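## Task

The liquid handler halted because D2 ran out of 200 uL tips. Per the run record (loading, not current placement): D1 holds open sample plate B33, D2 a 200 uL tip rack with no cover, D3 open 12-trough reservoir C16, D4 nothing, D5 open sample plate R38. Move the spent rack from D2 into WASTE. Take a full 200 uL rack from SHELF and set it on D2 uncovered, seated and level within the locators, its A1 well at the corner marked 'A1'; that new rack's cover also goes into WASTE. Never carry labware or a cover in the gripper above the reservoir or an open plate. Everything else on D1 to D5 and on SHELF must finish as it began. When done, release and move the hand away (contact with RESUME or its box is fine), then press RESUME, which ends the job once it goes down. Do not press it if D2 is empty, holds anything other than the full rack, has a cover on that rack, or if any item on D1 to D5 is not seated; if something you had to fix is still wrong, not pressing is better than pressing.

## Robot and tools

ROBOT. One arm (big_yam) with six revolute joints (waist, shoulder, elbow, wrist pitch, wrist yaw, wrist roll) and a two-finger parallel gripper driven by a single opening number. The fingers point along the gripper's +z axis and close along its y axis. The reported hand point (end_effector_position) lies between the finger pads, roughly 1 cm short of the tips. A wrist camera rides on the hand.

FRAME. All poses are in the scene frame: origin on the table surface under the arm base, +z up, +y to the left when looking along +x. Positions are in metres; orientations are quaternions written w first (qw, qx, qy, qz). The base may sit slightly tilted, and the printed hand position gets less accurate at long reach; motions tend to finish a centimetre or more below the commanded point.

STATIONS. D1 to D5 are deck slots in a row, D1 on the left as seen from the base. SHELF stores labware, WASTE is a free-standing bin (must stay upright, nothing may stick out over its rim; dropping an item from the rim is allowed), RG is a nest for regripping, RESUME is a key on a box that is pressed by pushing it horizontally straight into the box until it latches. Plates and tip racks carry ID labels on the short end near column 1 and on the long side near row H; A1 is at the labelled end, at the corner opposite the labelled long side. Tip racks also show their size (200 or 1000).

execute_actions(actions): a list of actions run in sequence. Each action is a table of up to 15 rows; each row lasts one control step (1/30 s), and if fewer than 15 rows are given the last one repeats to fill 15 steps. A row is 8 numbers: x, y, z, qw, qx, qy, qz, opening. x, y, z and the quaternion form an absolute target pose for the hand in the scene frame. opening ranges from -1 (closed) to +1 (fully open, 0.094 m). An empty list just returns the current state and images. An action is refused if its target lies more than 0.6 m from the hand's position at that action's start along any of the hand's own axes; if the first action fails that test, or any action is malformed, nothing in the call runs. Repeat the desired quaternion in every row to hold orientation.

move(target, speed, blocking): drives the hand in a straight line toward one absolute pose, given as a single 8-number row as above. speed is the top path speed in m/s, 0.002 to 0.5 (default 0.25); rotation is capped at twice that in rad/s. Paths run 0.5 to 10 s and stop short if longer. The opening is applied at the start. The path ignores obstacles; faster contact hits harder, and aiming further past a contact presses harder. blocking=false returns after 0.5 s while motion continues; further moves or actions are refused until a result shows it ended, so use wait or stop. The result adds a 'move:' line: done (at rest near target) or off_target, moving, held, fault, plus limits (paced = sent pose was clipped; held = a check blocked some steps, after which the arm may speed up sharply) and the distance left to target.

wait(seconds): 0 to 10 s, holding the last command; returns early if a running move finishes. stop(): brakes the current move to rest (needs room; fingers keep moving). zoom_image(camera, region): enlarges a pixel box [x0, y0, x1, y1] (top-left origin, at most 504 by 504) from cam_head_left, cam_head_right or cam_wrist, each 672x504. read_manual(section): licence texts only. finished_scene(scene): ends the current scene by its number, irreversibly, after the last command has been held.

CONTROL. Each step the commanded pose is clipped to within 70 mm and 16 degrees of the measured hand pose; position wins over orientation when both cannot be met. After an action the arm goes no further than the last clipped pose, so long travels need several actions. Tiny commands of a few mm may not move the hand. 'Hand target' in results is the pose currently being driven toward; 'pose unreachable' means the clearance check (which counts the mount under the base as arm) altered or blocked the command.

RESULTS. Joint positions and velocities list waist, shoulder, elbow, wrist pitch, wrist yaw, wrist roll (rad, rad/s) then the finger gap (m, m/s). Ranges: waist -2.880 to 2.880, shoulder 0.000 to 3.142, elbow 0.000 to 3.019, wrist pitch -1.693 to 1.571, wrist yaw -1.571 to 1.571, wrist roll -2.094 to 2.094. grip_measured is the finger opening on the command scale (may be off by about 1 mm). To hold something, command about 0.03 below grip_measured for a firm grip, less for a lighter one; pads push about 50 to 62 N, less on parts under 2 mm thick. Joint torques are raw drive outputs with offsets and noise. MOTOR HOT appears from 85 °C; at 100 °C an OVER-TEMPERATURE FAULT drops the arm. FAULT lines mark stops.

AVOID. Never pass a held item over an open plate or reservoir. Do not drop, slam or shove things hard, knock items off the table, or leave WASTE tipped. Objects may occasionally be nudged by outside pushes. Open the gripper and clear away before pressing RESUME, and only press it once every condition is met.

Each tool is called after "Emit:" as name(argument=value, ...) on one line, values as JSON.

## Session

Emit:
execute_actions(actions=[])

Scene clock: 0.00 s.
end_effector_position=(+0.3451, -0.4756, +0.3493) grip_measured=+1.000 end_effector_quat_wxyz=(+0.533, +0.569, +0.583, +0.229)
Joint positions: [-1.548  0.625  0.675  0.633 -1.007  1.389  0.094]
Joint velocities: [-0.005 -0.005  0.012 -0.012 -0.007 -0.037  0.   ]
Joint torques (N m, as the arm reports them, + toward a larger angle): no reading
Motor temperatures (°C, as the motors report them): [27 25 28 24 26 26]
Hand target: +0.349, -0.480, +0.355; +0.537, +0.564, +0.585, +0.228

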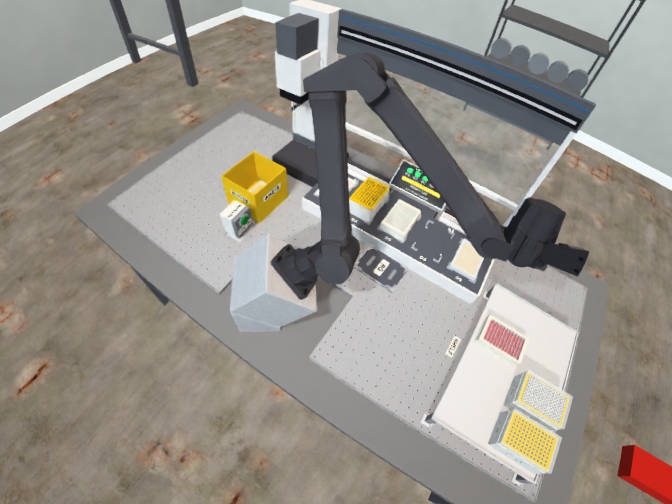

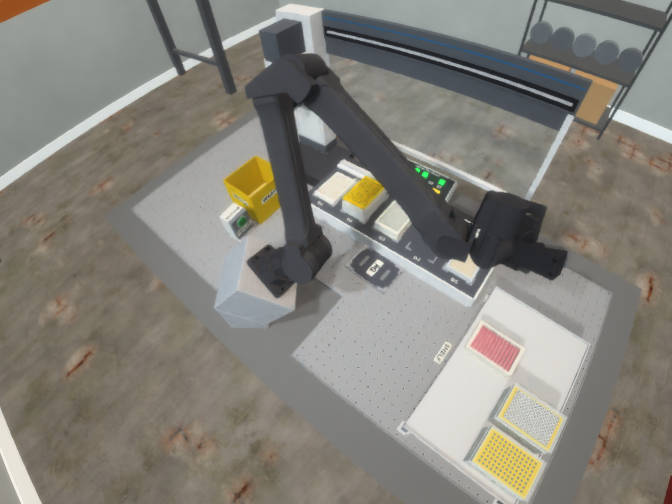

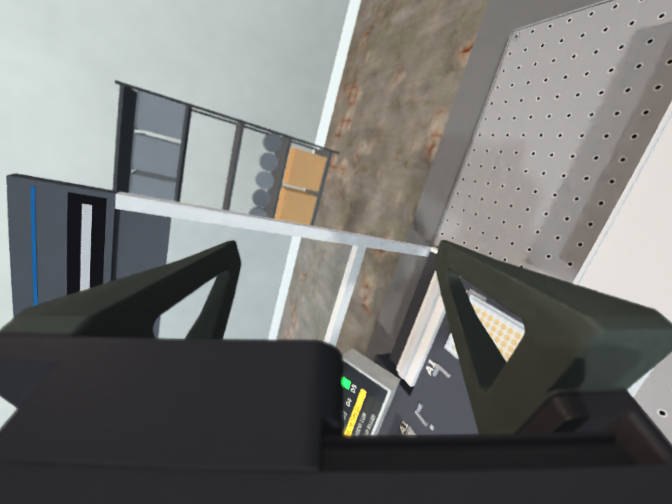

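Emit:
zoom_image(camera="cam_head_left", region=[400, 280, 620, 500])

Emit:
zoom_image(camera="cam_head_left", region=[290, 150, 510, 310])

Emit:
zoom_image(camera="cam_head_right", region=[200, 140, 420, 300])

Emit:
zoom_image(camera="cam_head_right", region=[390, 284, 610, 504])

Region (400, 280, 620, 500) of cam_head_left's 672x504 image, scaled by 2.291, with more detail than that image has.

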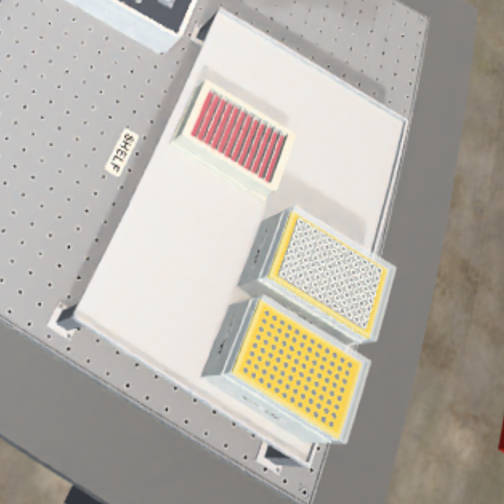

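Region (290, 150, 510, 310) of cam_head_left's 672x504 image, scaled by 2.291, with more detail than that image has; it fills the top 367 rows of this view, and the rest is white.

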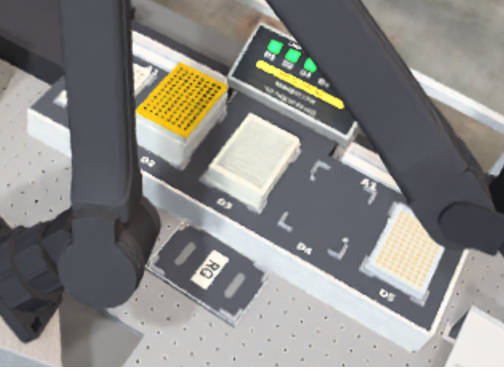

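Region (200, 140, 420, 300) of cam_head_right's 672x504 image, scaled by 2.291, with more detail than that image has; it fills the top 367 rows of this view, and the rest is white.

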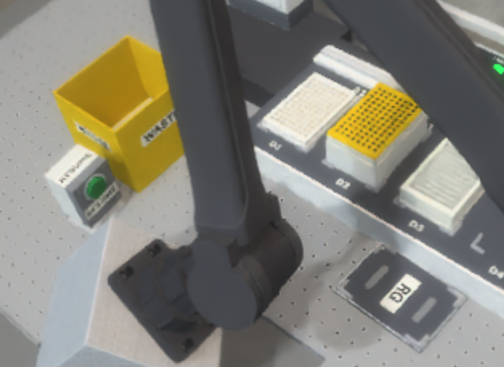

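Region (390, 284, 610, 504) of cam_head_right's 672x504 image, scaled by 2.291, with more detail than that image has.

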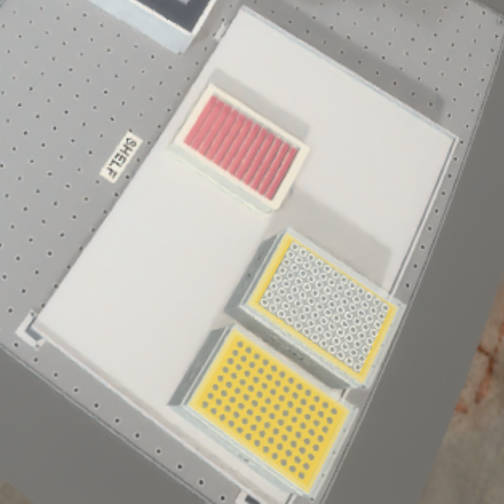

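Emit:
move(target=[0.36,-0.02,0.30,0,0,1,0,1], speed=0.3)

Scene clock: 24.13 s.
end_effector_position=(+0.3495, -0.0166, +0.2862) grip_measured=+1.000 end_effector_quat_wxyz=(-0.019, -0.019, +0.999, -0.031)
Joint positions: [ 0.718  1.126  0.924 -1.588  0.783  0.867  0.094]
Joint velocities: [ 0.005  0.005  0.002 -0.007  0.007  0.007  0.   ]
Joint torques (N m, as the arm reports them, + toward a larger angle): [ 5.54 -2.5   9.76 -0.46  0.06  0.14]
Motor temperatures (°C, as the motors report them): [27 25 31 24 26 26]
Hand target: +0.363, -0.017, +0.300; -0.008, +0.001, +1.000, -0.018
Off the commanded pose: 0.018 m, 5 deg.
move: off_target
camera_calibration (this result's frames):
cam_wrist: T_world_to_cam=[[0.0385438, -0.997629, 0.0570121, -0.043766], [-0.785846, 0.00497874, 0.618402, 0.107034], [-0.61722, -0.0686383, -0.783791, 0.565679], [0, 0, 0, 1]] pos_world=[0.434947, -0.00536788, 0.379679]

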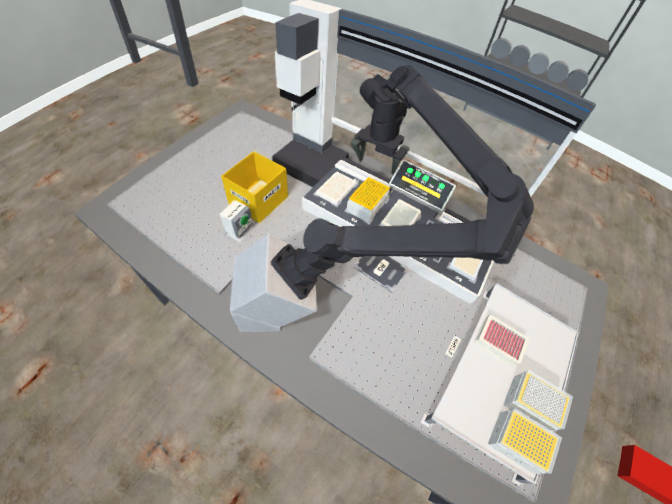

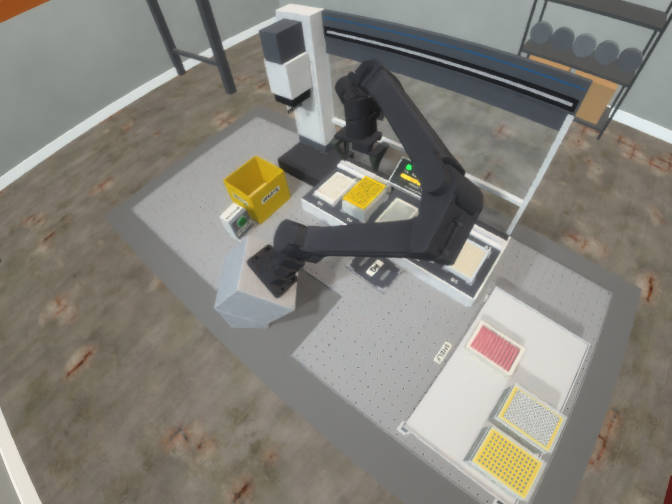

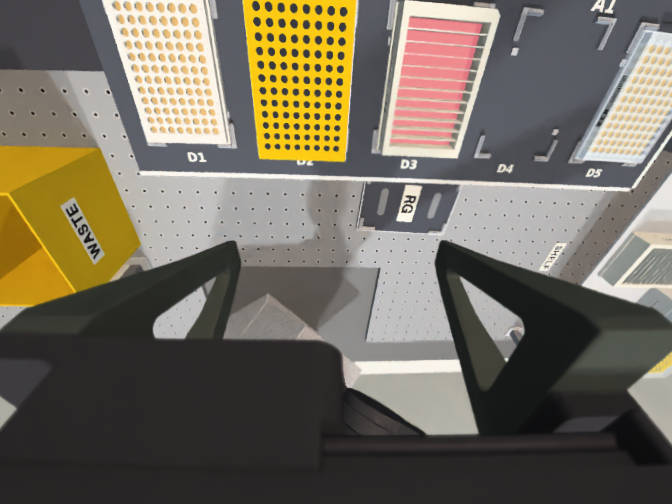

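Emit:
move(target=[0.41,0.009,0.175,0,0,1,0,1])

Scene clock: 37.53 s.
end_effector_position=(+0.4139, +0.0082, +0.1813) grip_measured=+1.000 end_effector_quat_wxyz=(+0.007, +0.008, +1.000, +0.007)
Joint positions: [ 0.423  1.241  0.86  -0.995  0.758  0.421  0.094]
Joint velocities: [ 0.015 -0.015  0.012  0.007 -0.037  0.022  0.   ]
Joint torques (N m, as the arm reports them, + toward a larger angle): [ 5.4  -6.05  4.87  0.49 -0.02 -0.16]
Motor temperatures (°C, as the motors report them): [27 25 31 24 26 26]
Hand target: +0.408, +0.008, +0.174; -0.000, -0.000, +1.000, +0.004
Off the commanded pose: 0.007 m, 1 deg.
move: done
camera_calibration (this result's frames):
cam_wrist: T_world_to_cam=[[-0.0152591, -0.999746, -0.0165826, 0.0200831], [-0.817218, 0.00291384, 0.576322, 0.242988], [-0.576127, 0.0223457, -0.817055, 0.513178], [0, 0, 0, 1]] pos_world=[0.494536, 0.00790266, 0.279588]

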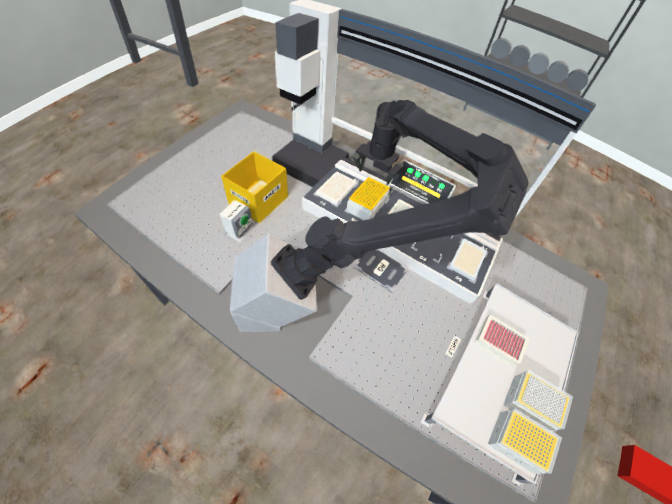

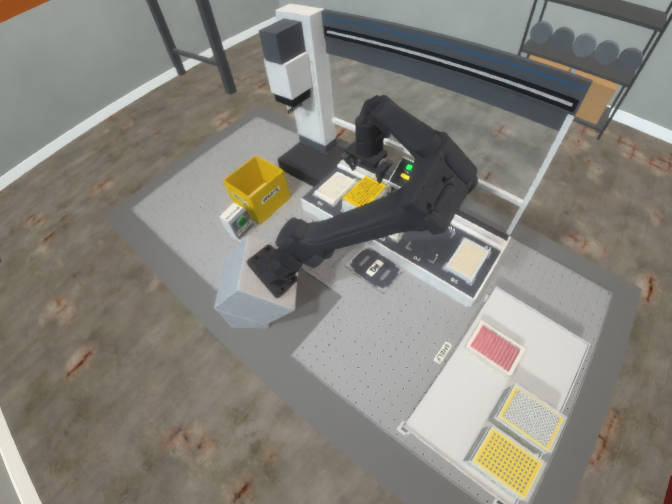

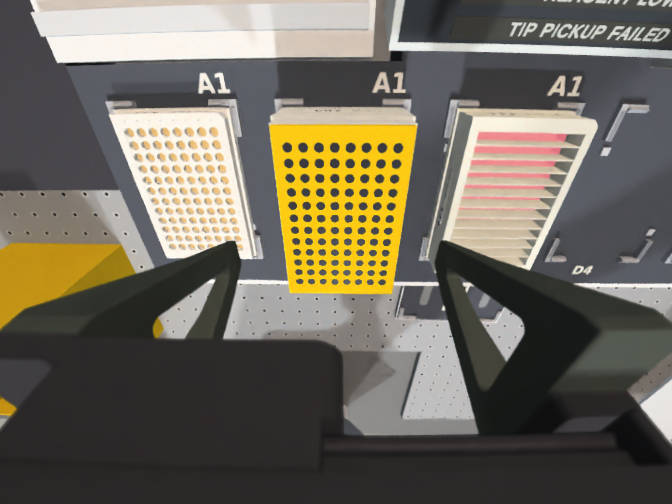

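Emit:
move(target=[0.402,0.008,0.125,0,0,1,0,1], speed=0.15)

Scene clock: 43.37 s.
end_effector_position=(+0.4075, +0.0068, +0.1354) grip_measured=+1.000 end_effector_quat_wxyz=(+0.010, +0.010, +1.000, +0.005)
Joint positions: [ 0.332  1.273  0.779 -0.794  0.742  0.301  0.094]
Joint velocities: [ 0.005 -0.015  0.002  0.002 -0.095 -0.066  0.   ]
Joint torques (N m, as the arm reports them, + toward a larger angle): [ 5.28 -5.75  4.43  0.55 -0.01 -0.16]
Motor temperatures (°C, as the motors report them): [27 25 30 24 26 26]
Hand target: +0.401, +0.007, +0.126; +0.000, +0.000, +1.000, +0.001
Off the commanded pose: 0.012 m, 2 deg.
move: off_target
camera_calibration (this result's frames):
cam_wrist: T_world_to_cam=[[-0.0195917, -0.999723, -0.0130419, 0.0191647], [-0.821013, 0.00864257, 0.570845, 0.266488], [-0.570574, 0.0218914, -0.820954, 0.470219], [0, 0, 0, 1]] pos_world=[0.48746, 0.00656249, 0.234155]

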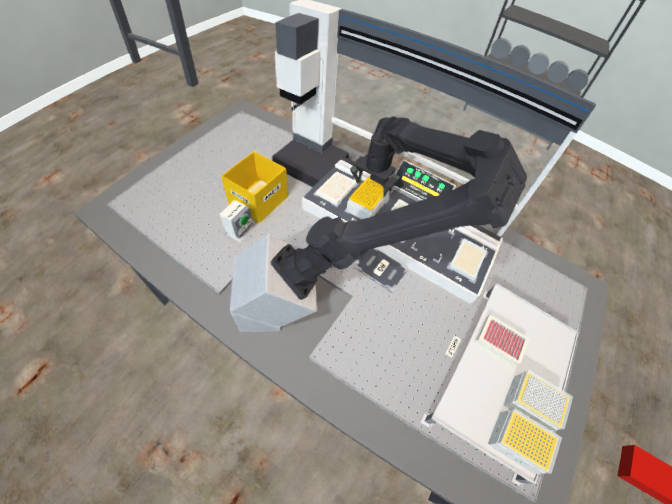

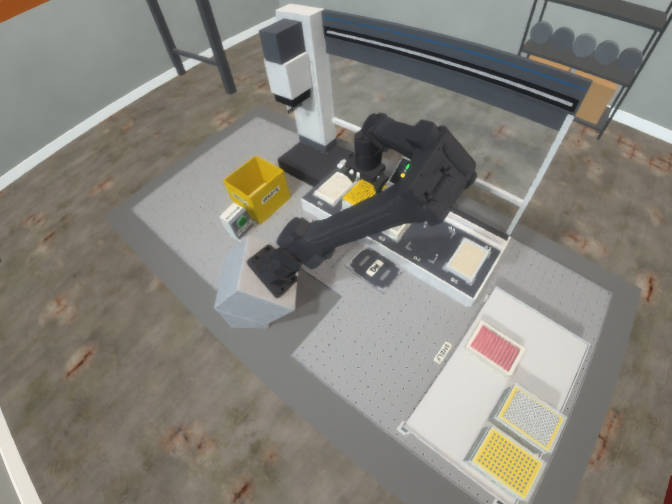

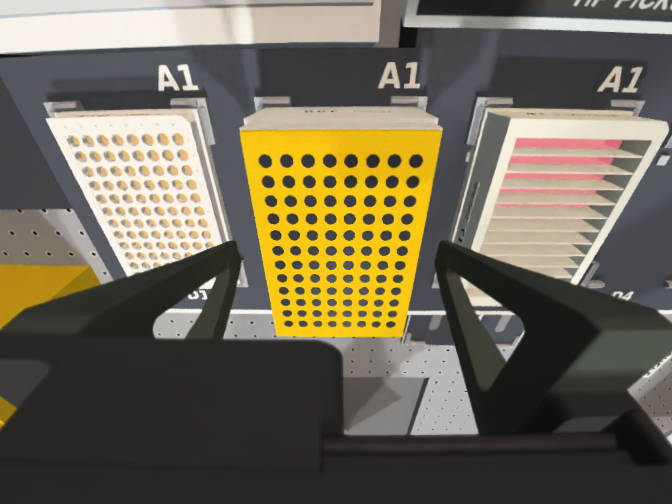

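Emit:
move(target=[0.398,0.007,0.085,0,0,1,0,1], speed=0.1)

Emit:
execute_actions(actions=[[[0.398,0.007,0.085,0,0,1,0,0.7]]])

Scene clock: 47.23 s.
end_effector_position=(+0.4044, +0.0070, +0.0954) grip_measured=+1.000 end_effector_quat_wxyz=(+0.011, +0.009, +1.000, +0.004)
Joint positions: [ 0.255  1.328  0.733 -0.625  0.72   0.2    0.094]
Joint velocities: [-0.005  0.024 -0.002 -0.037 -0.066 -0.066  0.   ]
Joint torques (N m, as the arm reports them, + toward a larger angle): [ 5.04 -6.84  3.87  0.53 -0.03 -0.15]
Motor temperatures (°C, as the motors report them): [27 25 30 24 26 26]
Hand target: +0.397, +0.007, +0.086; -0.000, +0.000, +1.000, +0.001
Off the commanded pose: 0.012 m, 2 deg.
move: off_target
camera_calibration (this result's frames):
cam_wrist: T_world_to_cam=[[-0.0178629, -0.999769, -0.0119255, 0.017912], [-0.821499, 0.00787679, 0.570155, 0.287058], [-0.56993, 0.0199814, -0.82145, 0.435463], [0, 0, 0, 1]] pos_world=[0.484322, 0.00694553, 0.194257]

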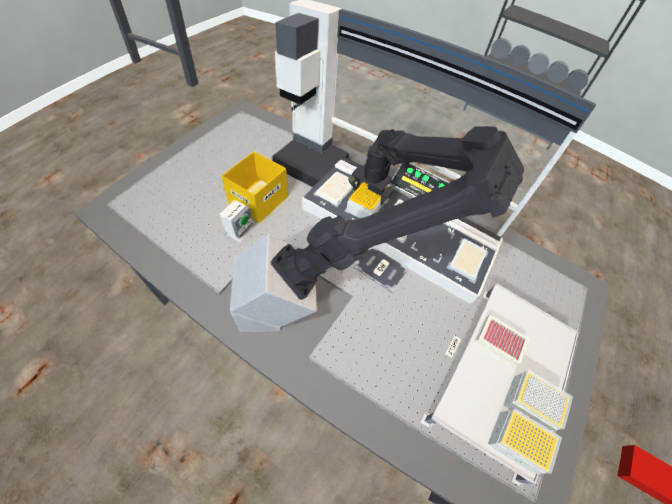

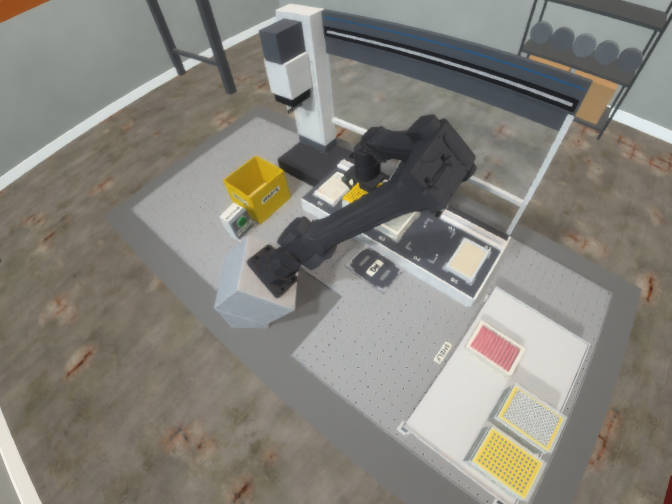

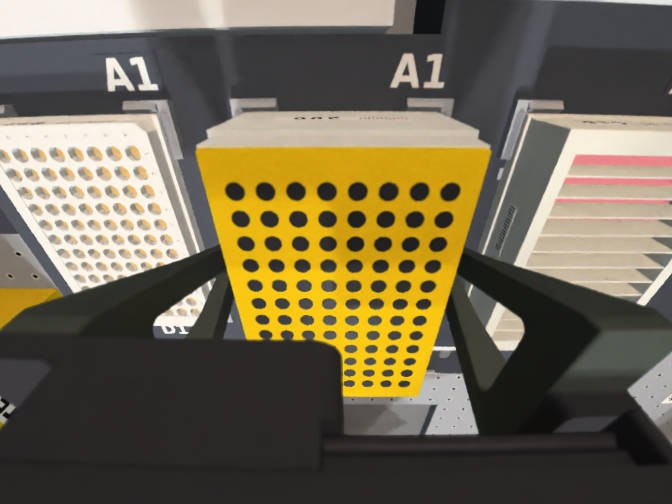

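Scene clock: 47.73 s.
end_effector_position=(+0.4047, +0.0062, +0.0952) grip_measured=+0.801 end_effector_quat_wxyz=(+0.011, +0.008, +1.000, +0.002)
Joint positions: [ 0.254  1.328  0.733 -0.624  0.723  0.197  0.085]
Joint velocities: [-0.015  0.015 -0.007  0.017 -0.022  0.037 -0.001]
Joint torques (N m, as the arm reports them, + toward a larger angle): [ 5.1  -6.45  4.04  0.5  -0.12 -0.18]
Motor temperatures (°C, as the motors report them): [27 25 30 24 26 26]
Hand target: +0.398, +0.007, +0.086; -0.000, +0.000, +1.000, -0.000
Off the commanded pose: 0.012 m, 2 deg.
camera_calibration (this result's frames):
cam_wrist: T_world_to_cam=[[-0.016694, -0.999826, -0.00829597, 0.0162947], [-0.821948, 0.00899872, 0.569491, 0.287585], [-0.569317, 0.016326, -0.821956, 0.43529], [0, 0, 0, 1]] pos_world=[0.48447, 0.00659739, 0.194148]

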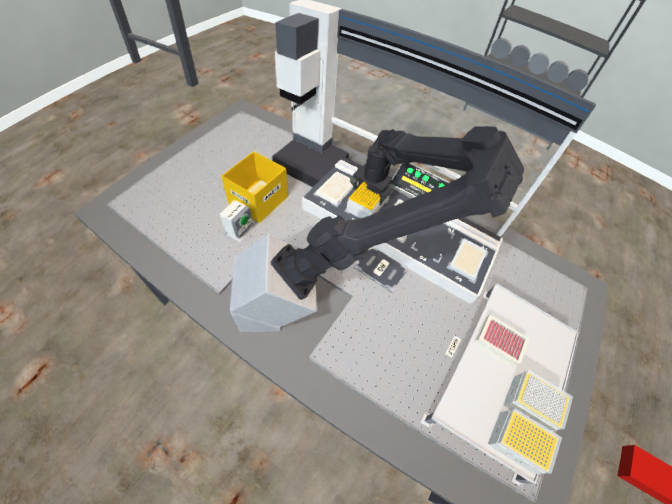

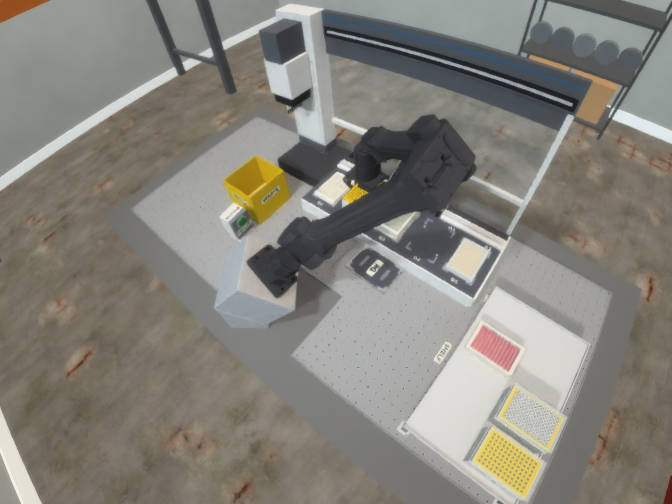

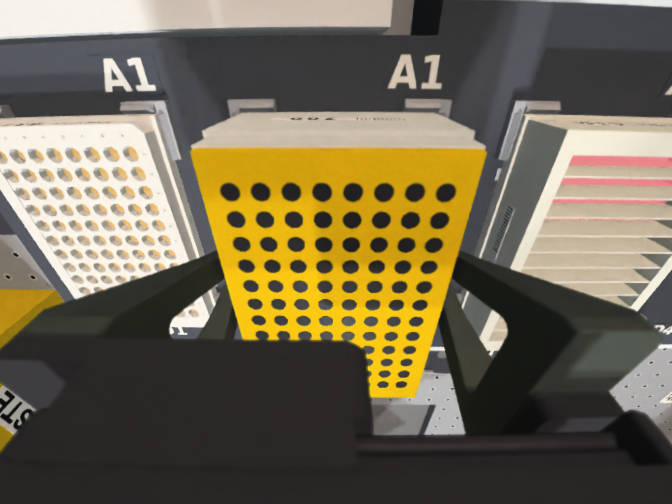

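Emit:
move(target=[0.405,0.007,0.14,0,0,1,0,0.75], speed=0.1)

Emit:
move(target=[0.245,0.012,0.15,0,0,1,0,0.75], speed=0.15)

Scene clock: 60.50 s.
end_effector_position=(+0.3868, +0.0091, +0.1280) grip_measured=+0.801 end_effector_quat_wxyz=(-0.016, -0.018, +1.000, -0.005)
Joint positions: [ 0.337  1.291  0.759 -0.838  0.747  0.303  0.085]
Joint velocities: [-0.015  0.015  0.007 -0.017  0.007 -0.022  0.001]
Joint torques (N m, as the arm reports them, + toward a larger angle): [ 7.18 -8.39  7.76 -0.3   0.23  0.11]
Motor temperatures (°C, as the motors report them): [27 25 29 24 26 26]
Hand target: +0.405, +0.007, +0.140; -0.000, +0.000, +1.000, -0.001
Off the commanded pose: 0.022 m, 3 deg.
move: off_target
camera_calibration (this result's frames):
cam_wrist: T_world_to_cam=[[0.0364999, -0.999312, 0.00662742, -0.0033152], [-0.78875, -0.0247357, 0.614216, 0.235952], [-0.613629, -0.0276462, -0.78911, 0.465291], [0, 0, 0, 1]] pos_world=[0.471744, 0.0153871, 0.222263]

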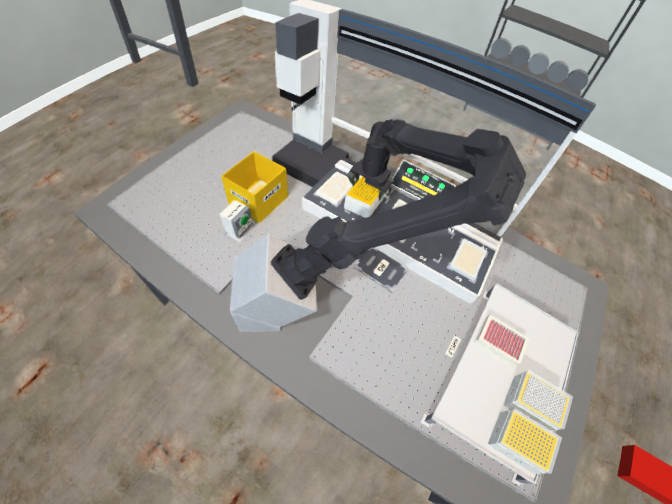

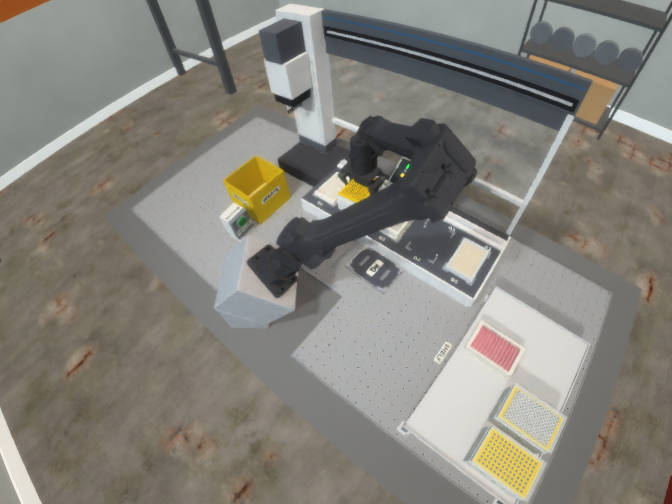

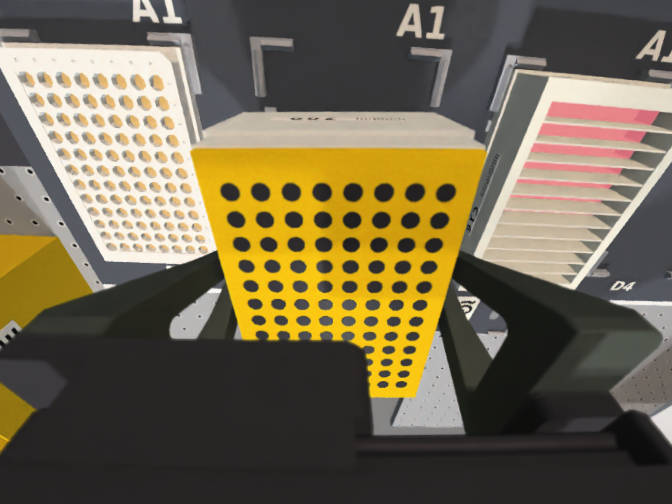

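Scene clock: 62.07 s.
end_effector_position=(+0.2488, +0.0119, +0.1514) grip_measured=+0.801 end_effector_quat_wxyz=(-0.001, -0.002, +1.000, -0.001)
Joint positions: [ 0.578  1.038  0.436 -0.956  0.779  0.64   0.085]
Joint velocities: [-0.005  0.005  0.017 -0.022 -0.051  0.022  0.001]
Joint torques (N m, as the arm reports them, + toward a larger angle): [ 3.85 -1.95  5.18 -0.35  0.26  0.11]
Motor temperatures (°C, as the motors report them): [27 25 29 24 26 26]
Hand target: +0.245, +0.011, +0.152; -0.000, -0.000, +1.000, -0.002
Off the commanded pose: 0.004 m, 0 deg.
move: done
camera_calibration (this result's frames):
cam_wrist: T_world_to_cam=[[0.00303993, -0.999995, -0.00101192, 0.0138908], [-0.807316, -0.00305135, 0.590111, 0.120836], [-0.590111, -0.000976956, -0.807321, 0.395776], [0, 0, 0, 1]] pos_world=[0.331063, 0.0146461, 0.248225]

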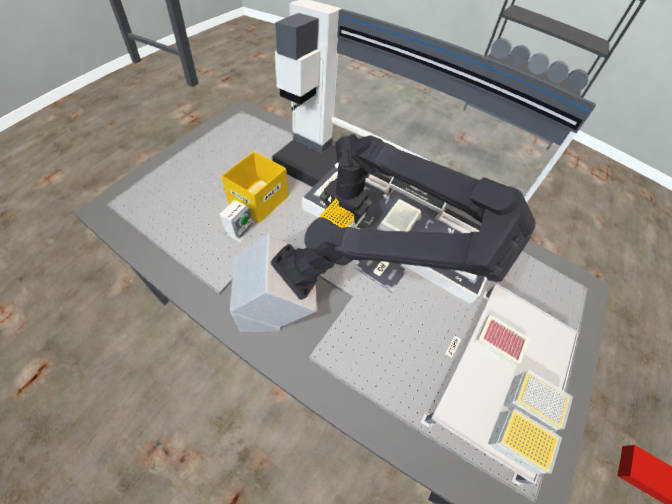

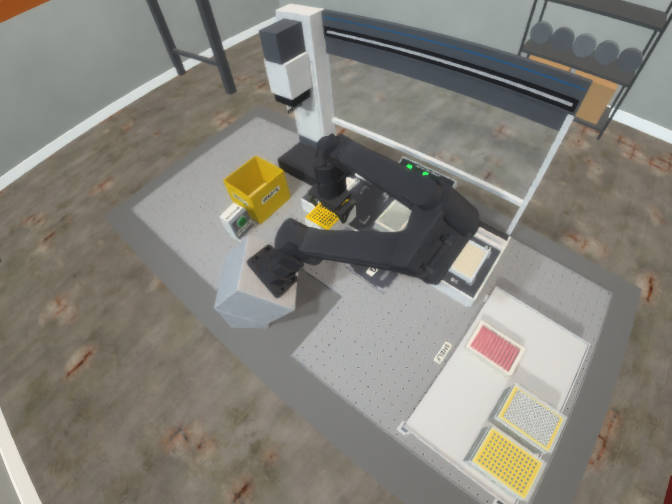

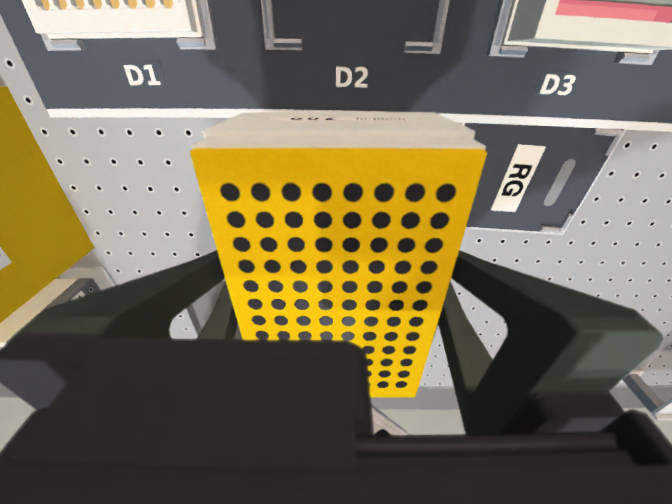

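Emit:
move(target=[0.24,0.19,0.23,0,0,1,0,0.75], speed=0.2)

Emit:
move(target=[0.255,0.365,0.235,0,0,1,0,0.75], speed=0.2)

Scene clock: 66.97 s.
end_effector_position=(+0.2319, +0.1761, +0.2170) grip_measured=+0.801 end_effector_quat_wxyz=(-0.002, -0.014, +1.000, -0.015)
Joint positions: [ 1.051  1.631  0.766 -1.154  0.688  1.264  0.085]
Joint velocities: [ 0.005 -0.005  0.002  0.002 -0.022  0.007  0.   ]
Joint torques (N m, as the arm reports them, + toward a larger angle): [ 7.52 -3.86  9.52 -0.32  0.11  0.11]
Motor temperatures (°C, as the motors report them): [27 25 29 24 26 26]
Hand target: +0.242, +0.188, +0.227; +0.001, +0.000, +1.000, -0.005
Off the commanded pose: 0.021 m, 2 deg.
move: off_target
camera_calibration (this result's frames):
cam_wrist: T_world_to_cam=[[0.0282045, -0.999243, 0.0267968, 0.166173], [-0.80599, -0.00687698, 0.59189, 0.0690007], [-0.591257, -0.0382919, -0.805573, 0.445402], [0, 0, 0, 1]] pos_world=[0.314274, 0.183577, 0.31351]

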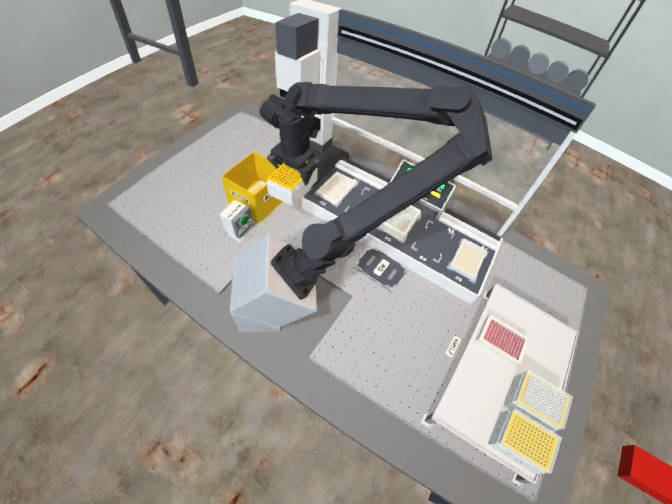

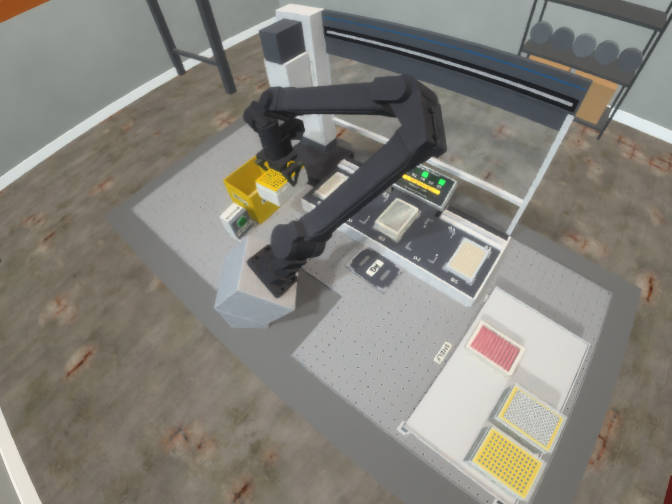

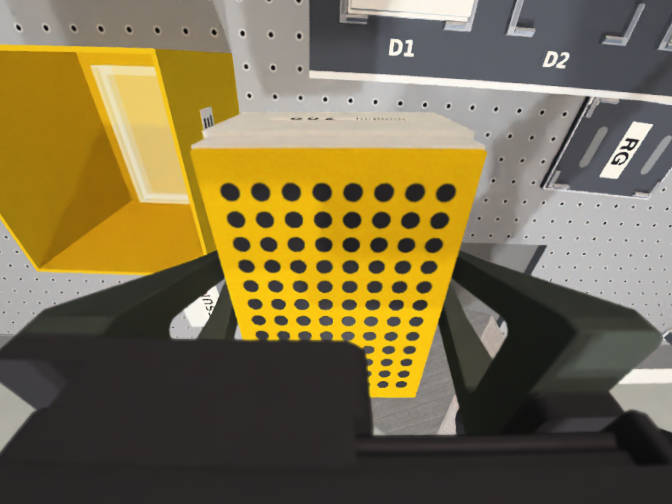

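Scene clock: 68.30 s.
end_effector_position=(+0.2506, +0.3500, +0.2216) grip_measured=+0.801 end_effector_quat_wxyz=(-0.003, -0.010, +1.000, -0.010)
Joint positions: [ 1.112  2.095  1.211 -1.166  0.656  1.334  0.085]
Joint velocities: [ 0.005  0.005  0.002 -0.017 -0.095  0.007 -0.   ]
Joint torques (N m, as the arm reports them, + toward a larger angle): [ 11.55 -10.09   9.93  -0.37   0.07   0.12]
Motor temperatures (°C, as the motors report them): [27 25 30 24 26 26]
Hand target: +0.256, +0.364, +0.232; +0.000, +0.000, +1.000, -0.000
Off the commanded pose: 0.021 m, 2 deg.
move: off_target
camera_calibration (this result's frames):
cam_wrist: T_world_to_cam=[[0.0199893, -0.999656, 0.0169526, 0.343725], [-0.805018, -0.0060372, 0.59322, 0.0816768], [-0.592914, -0.0255052, -0.804862, 0.462572], [0, 0, 0, 1]] pos_world=[0.333146, 0.355898, 0.318027]

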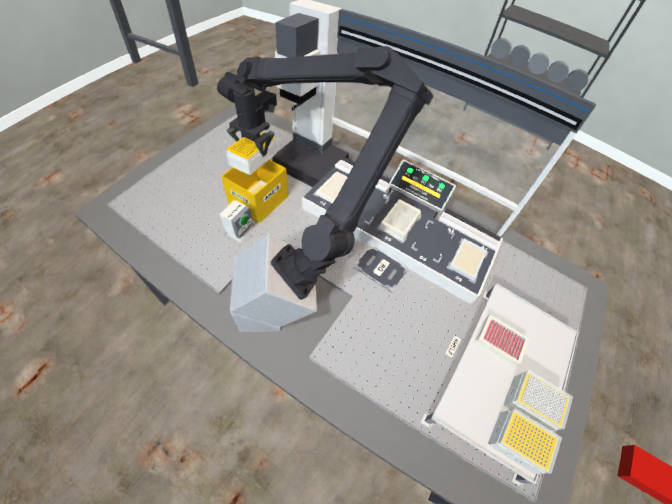

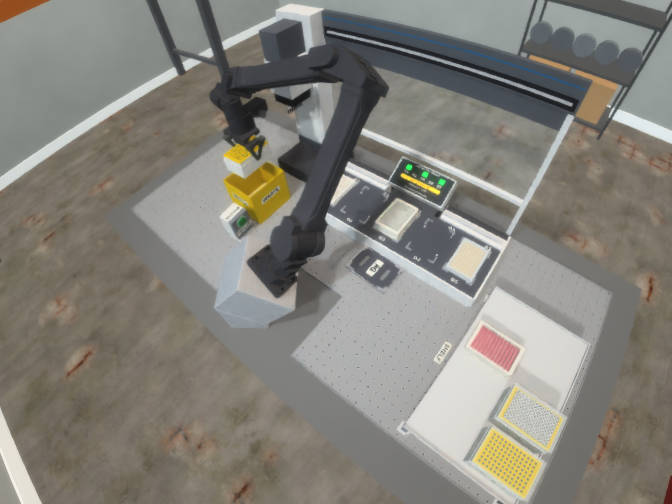

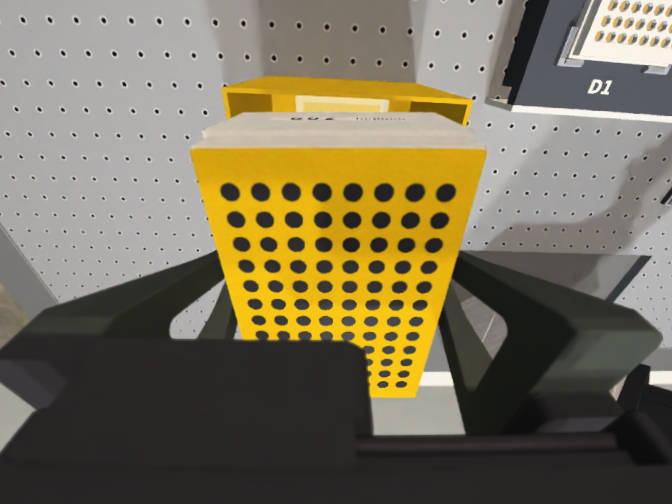

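Emit:
move(target=[0.232,0.35,0.185,0,0,1,0,0.75], speed=0.1)

Scene clock: 74.83 s.
end_effector_position=(+0.2353, +0.3530, +0.2003) grip_measured=+0.801 end_effector_quat_wxyz=(+0.005, +0.008, +1.000, +0.012)
Joint positions: [ 1.112  2.096  1.132 -1.026  0.662  1.332  0.085]
Joint velocities: [-0.005 -0.005 -0.017 -0.017  0.007  0.037 -0.   ]
Joint torques (N m, as the arm reports them, + toward a larger angle): [ 9.52 -9.55  5.76  0.52  0.29 -0.15]
Motor temperatures (°C, as the motors report them): [28 26 30 24 26 26]
Hand target: +0.231, +0.349, +0.186; -0.000, -0.000, +1.000, +0.000
Off the commanded pose: 0.016 m, 2 deg.
move: off_target
camera_calibration (this result's frames):
cam_wrist: T_world_to_cam=[[-0.0150996, -0.999481, -0.0284483, 0.364614], [-0.814764, -0.00419328, 0.579777, 0.0863702], [-0.579596, 0.0319331, -0.814278, 0.41493], [0, 0, 0, 1]] pos_world=[0.316368, 0.351537, 0.298166]

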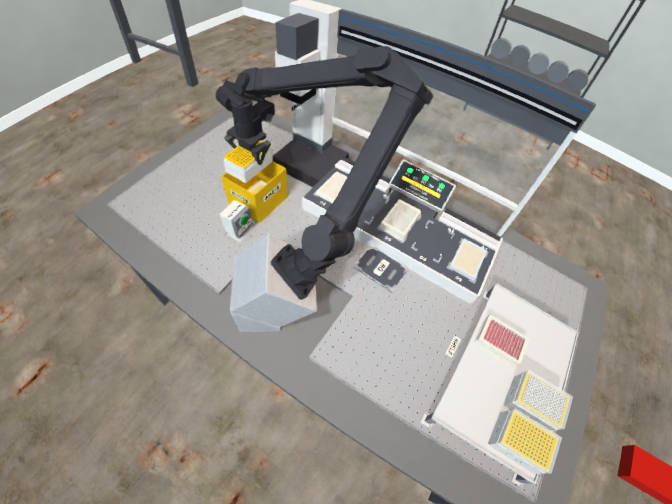

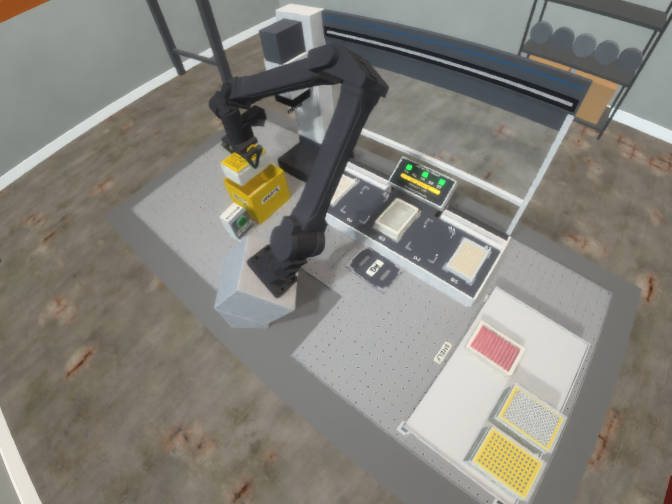

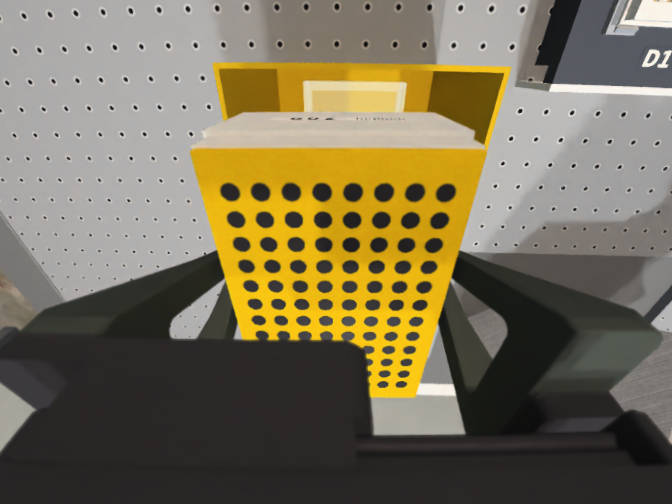

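Emit:
move(target=[0.233,0.339,0.12,0,0,1,0,0.75], speed=0.08)

Scene clock: 79.13 s.
end_effector_position=(+0.2364, +0.3433, +0.1355) grip_measured=+0.801 end_effector_quat_wxyz=(+0.006, +0.009, +1.000, +0.013)
Joint positions: [ 1.014  2.139  1.036 -0.811  0.699  1.216  0.085]
Joint velocities: [-0.005  0.005 -0.017  0.007  0.007  0.037  0.001]
Joint torques (N m, as the arm reports them, + toward a larger angle): [ 9.43 -9.72  4.78  0.48  0.3  -0.14]
Motor temperatures (°C, as the motors report them): [28 26 30 24 26 26]
Hand target: +0.231, +0.337, +0.122; -0.001, +0.000, +1.000, +0.001
Off the commanded pose: 0.016 m, 2 deg.
move: off_target
camera_calibration (this result's frames):
cam_wrist: T_world_to_cam=[[-0.0169249, -0.99941, -0.0298854, 0.353758], [-0.815855, -0.00347493, 0.578246, 0.12494], [-0.578009, 0.0341689, -0.815315, 0.362123], [0, 0, 0, 1]] pos_world=[0.31723, 0.34161, 0.23357]

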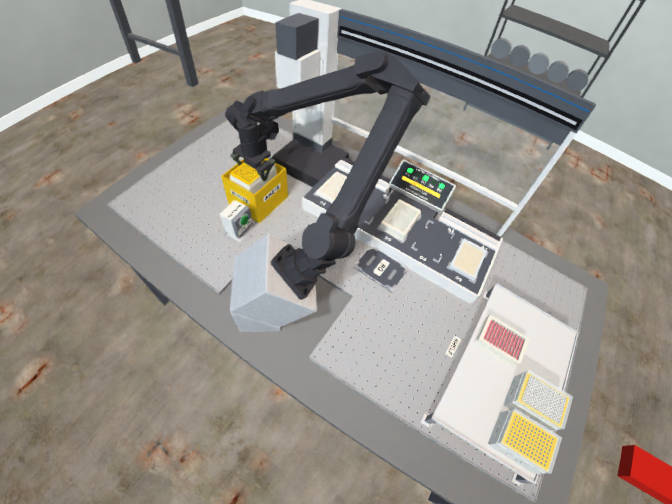

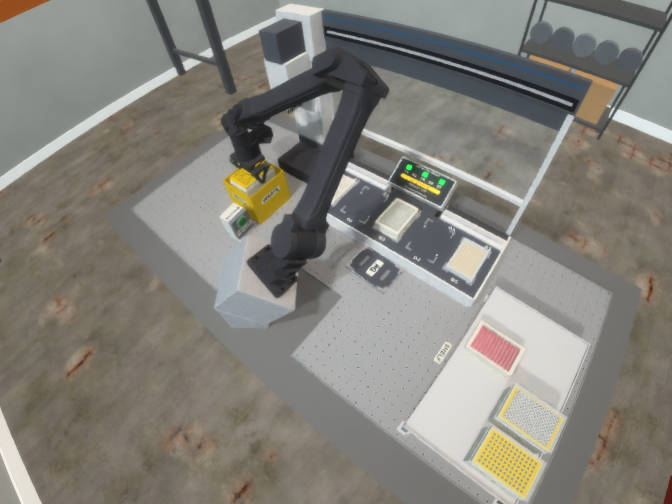

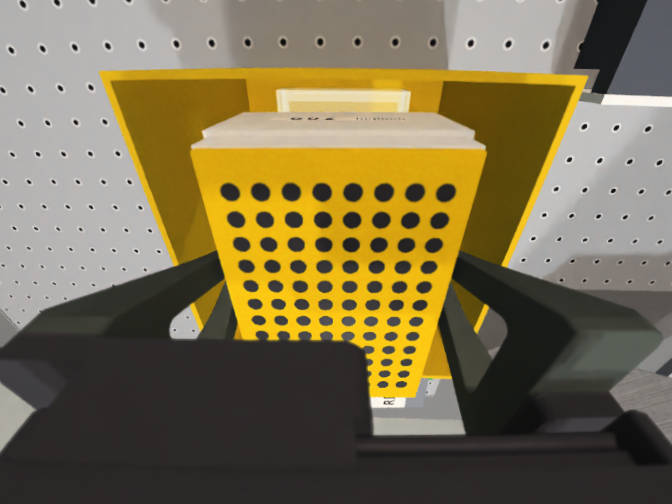

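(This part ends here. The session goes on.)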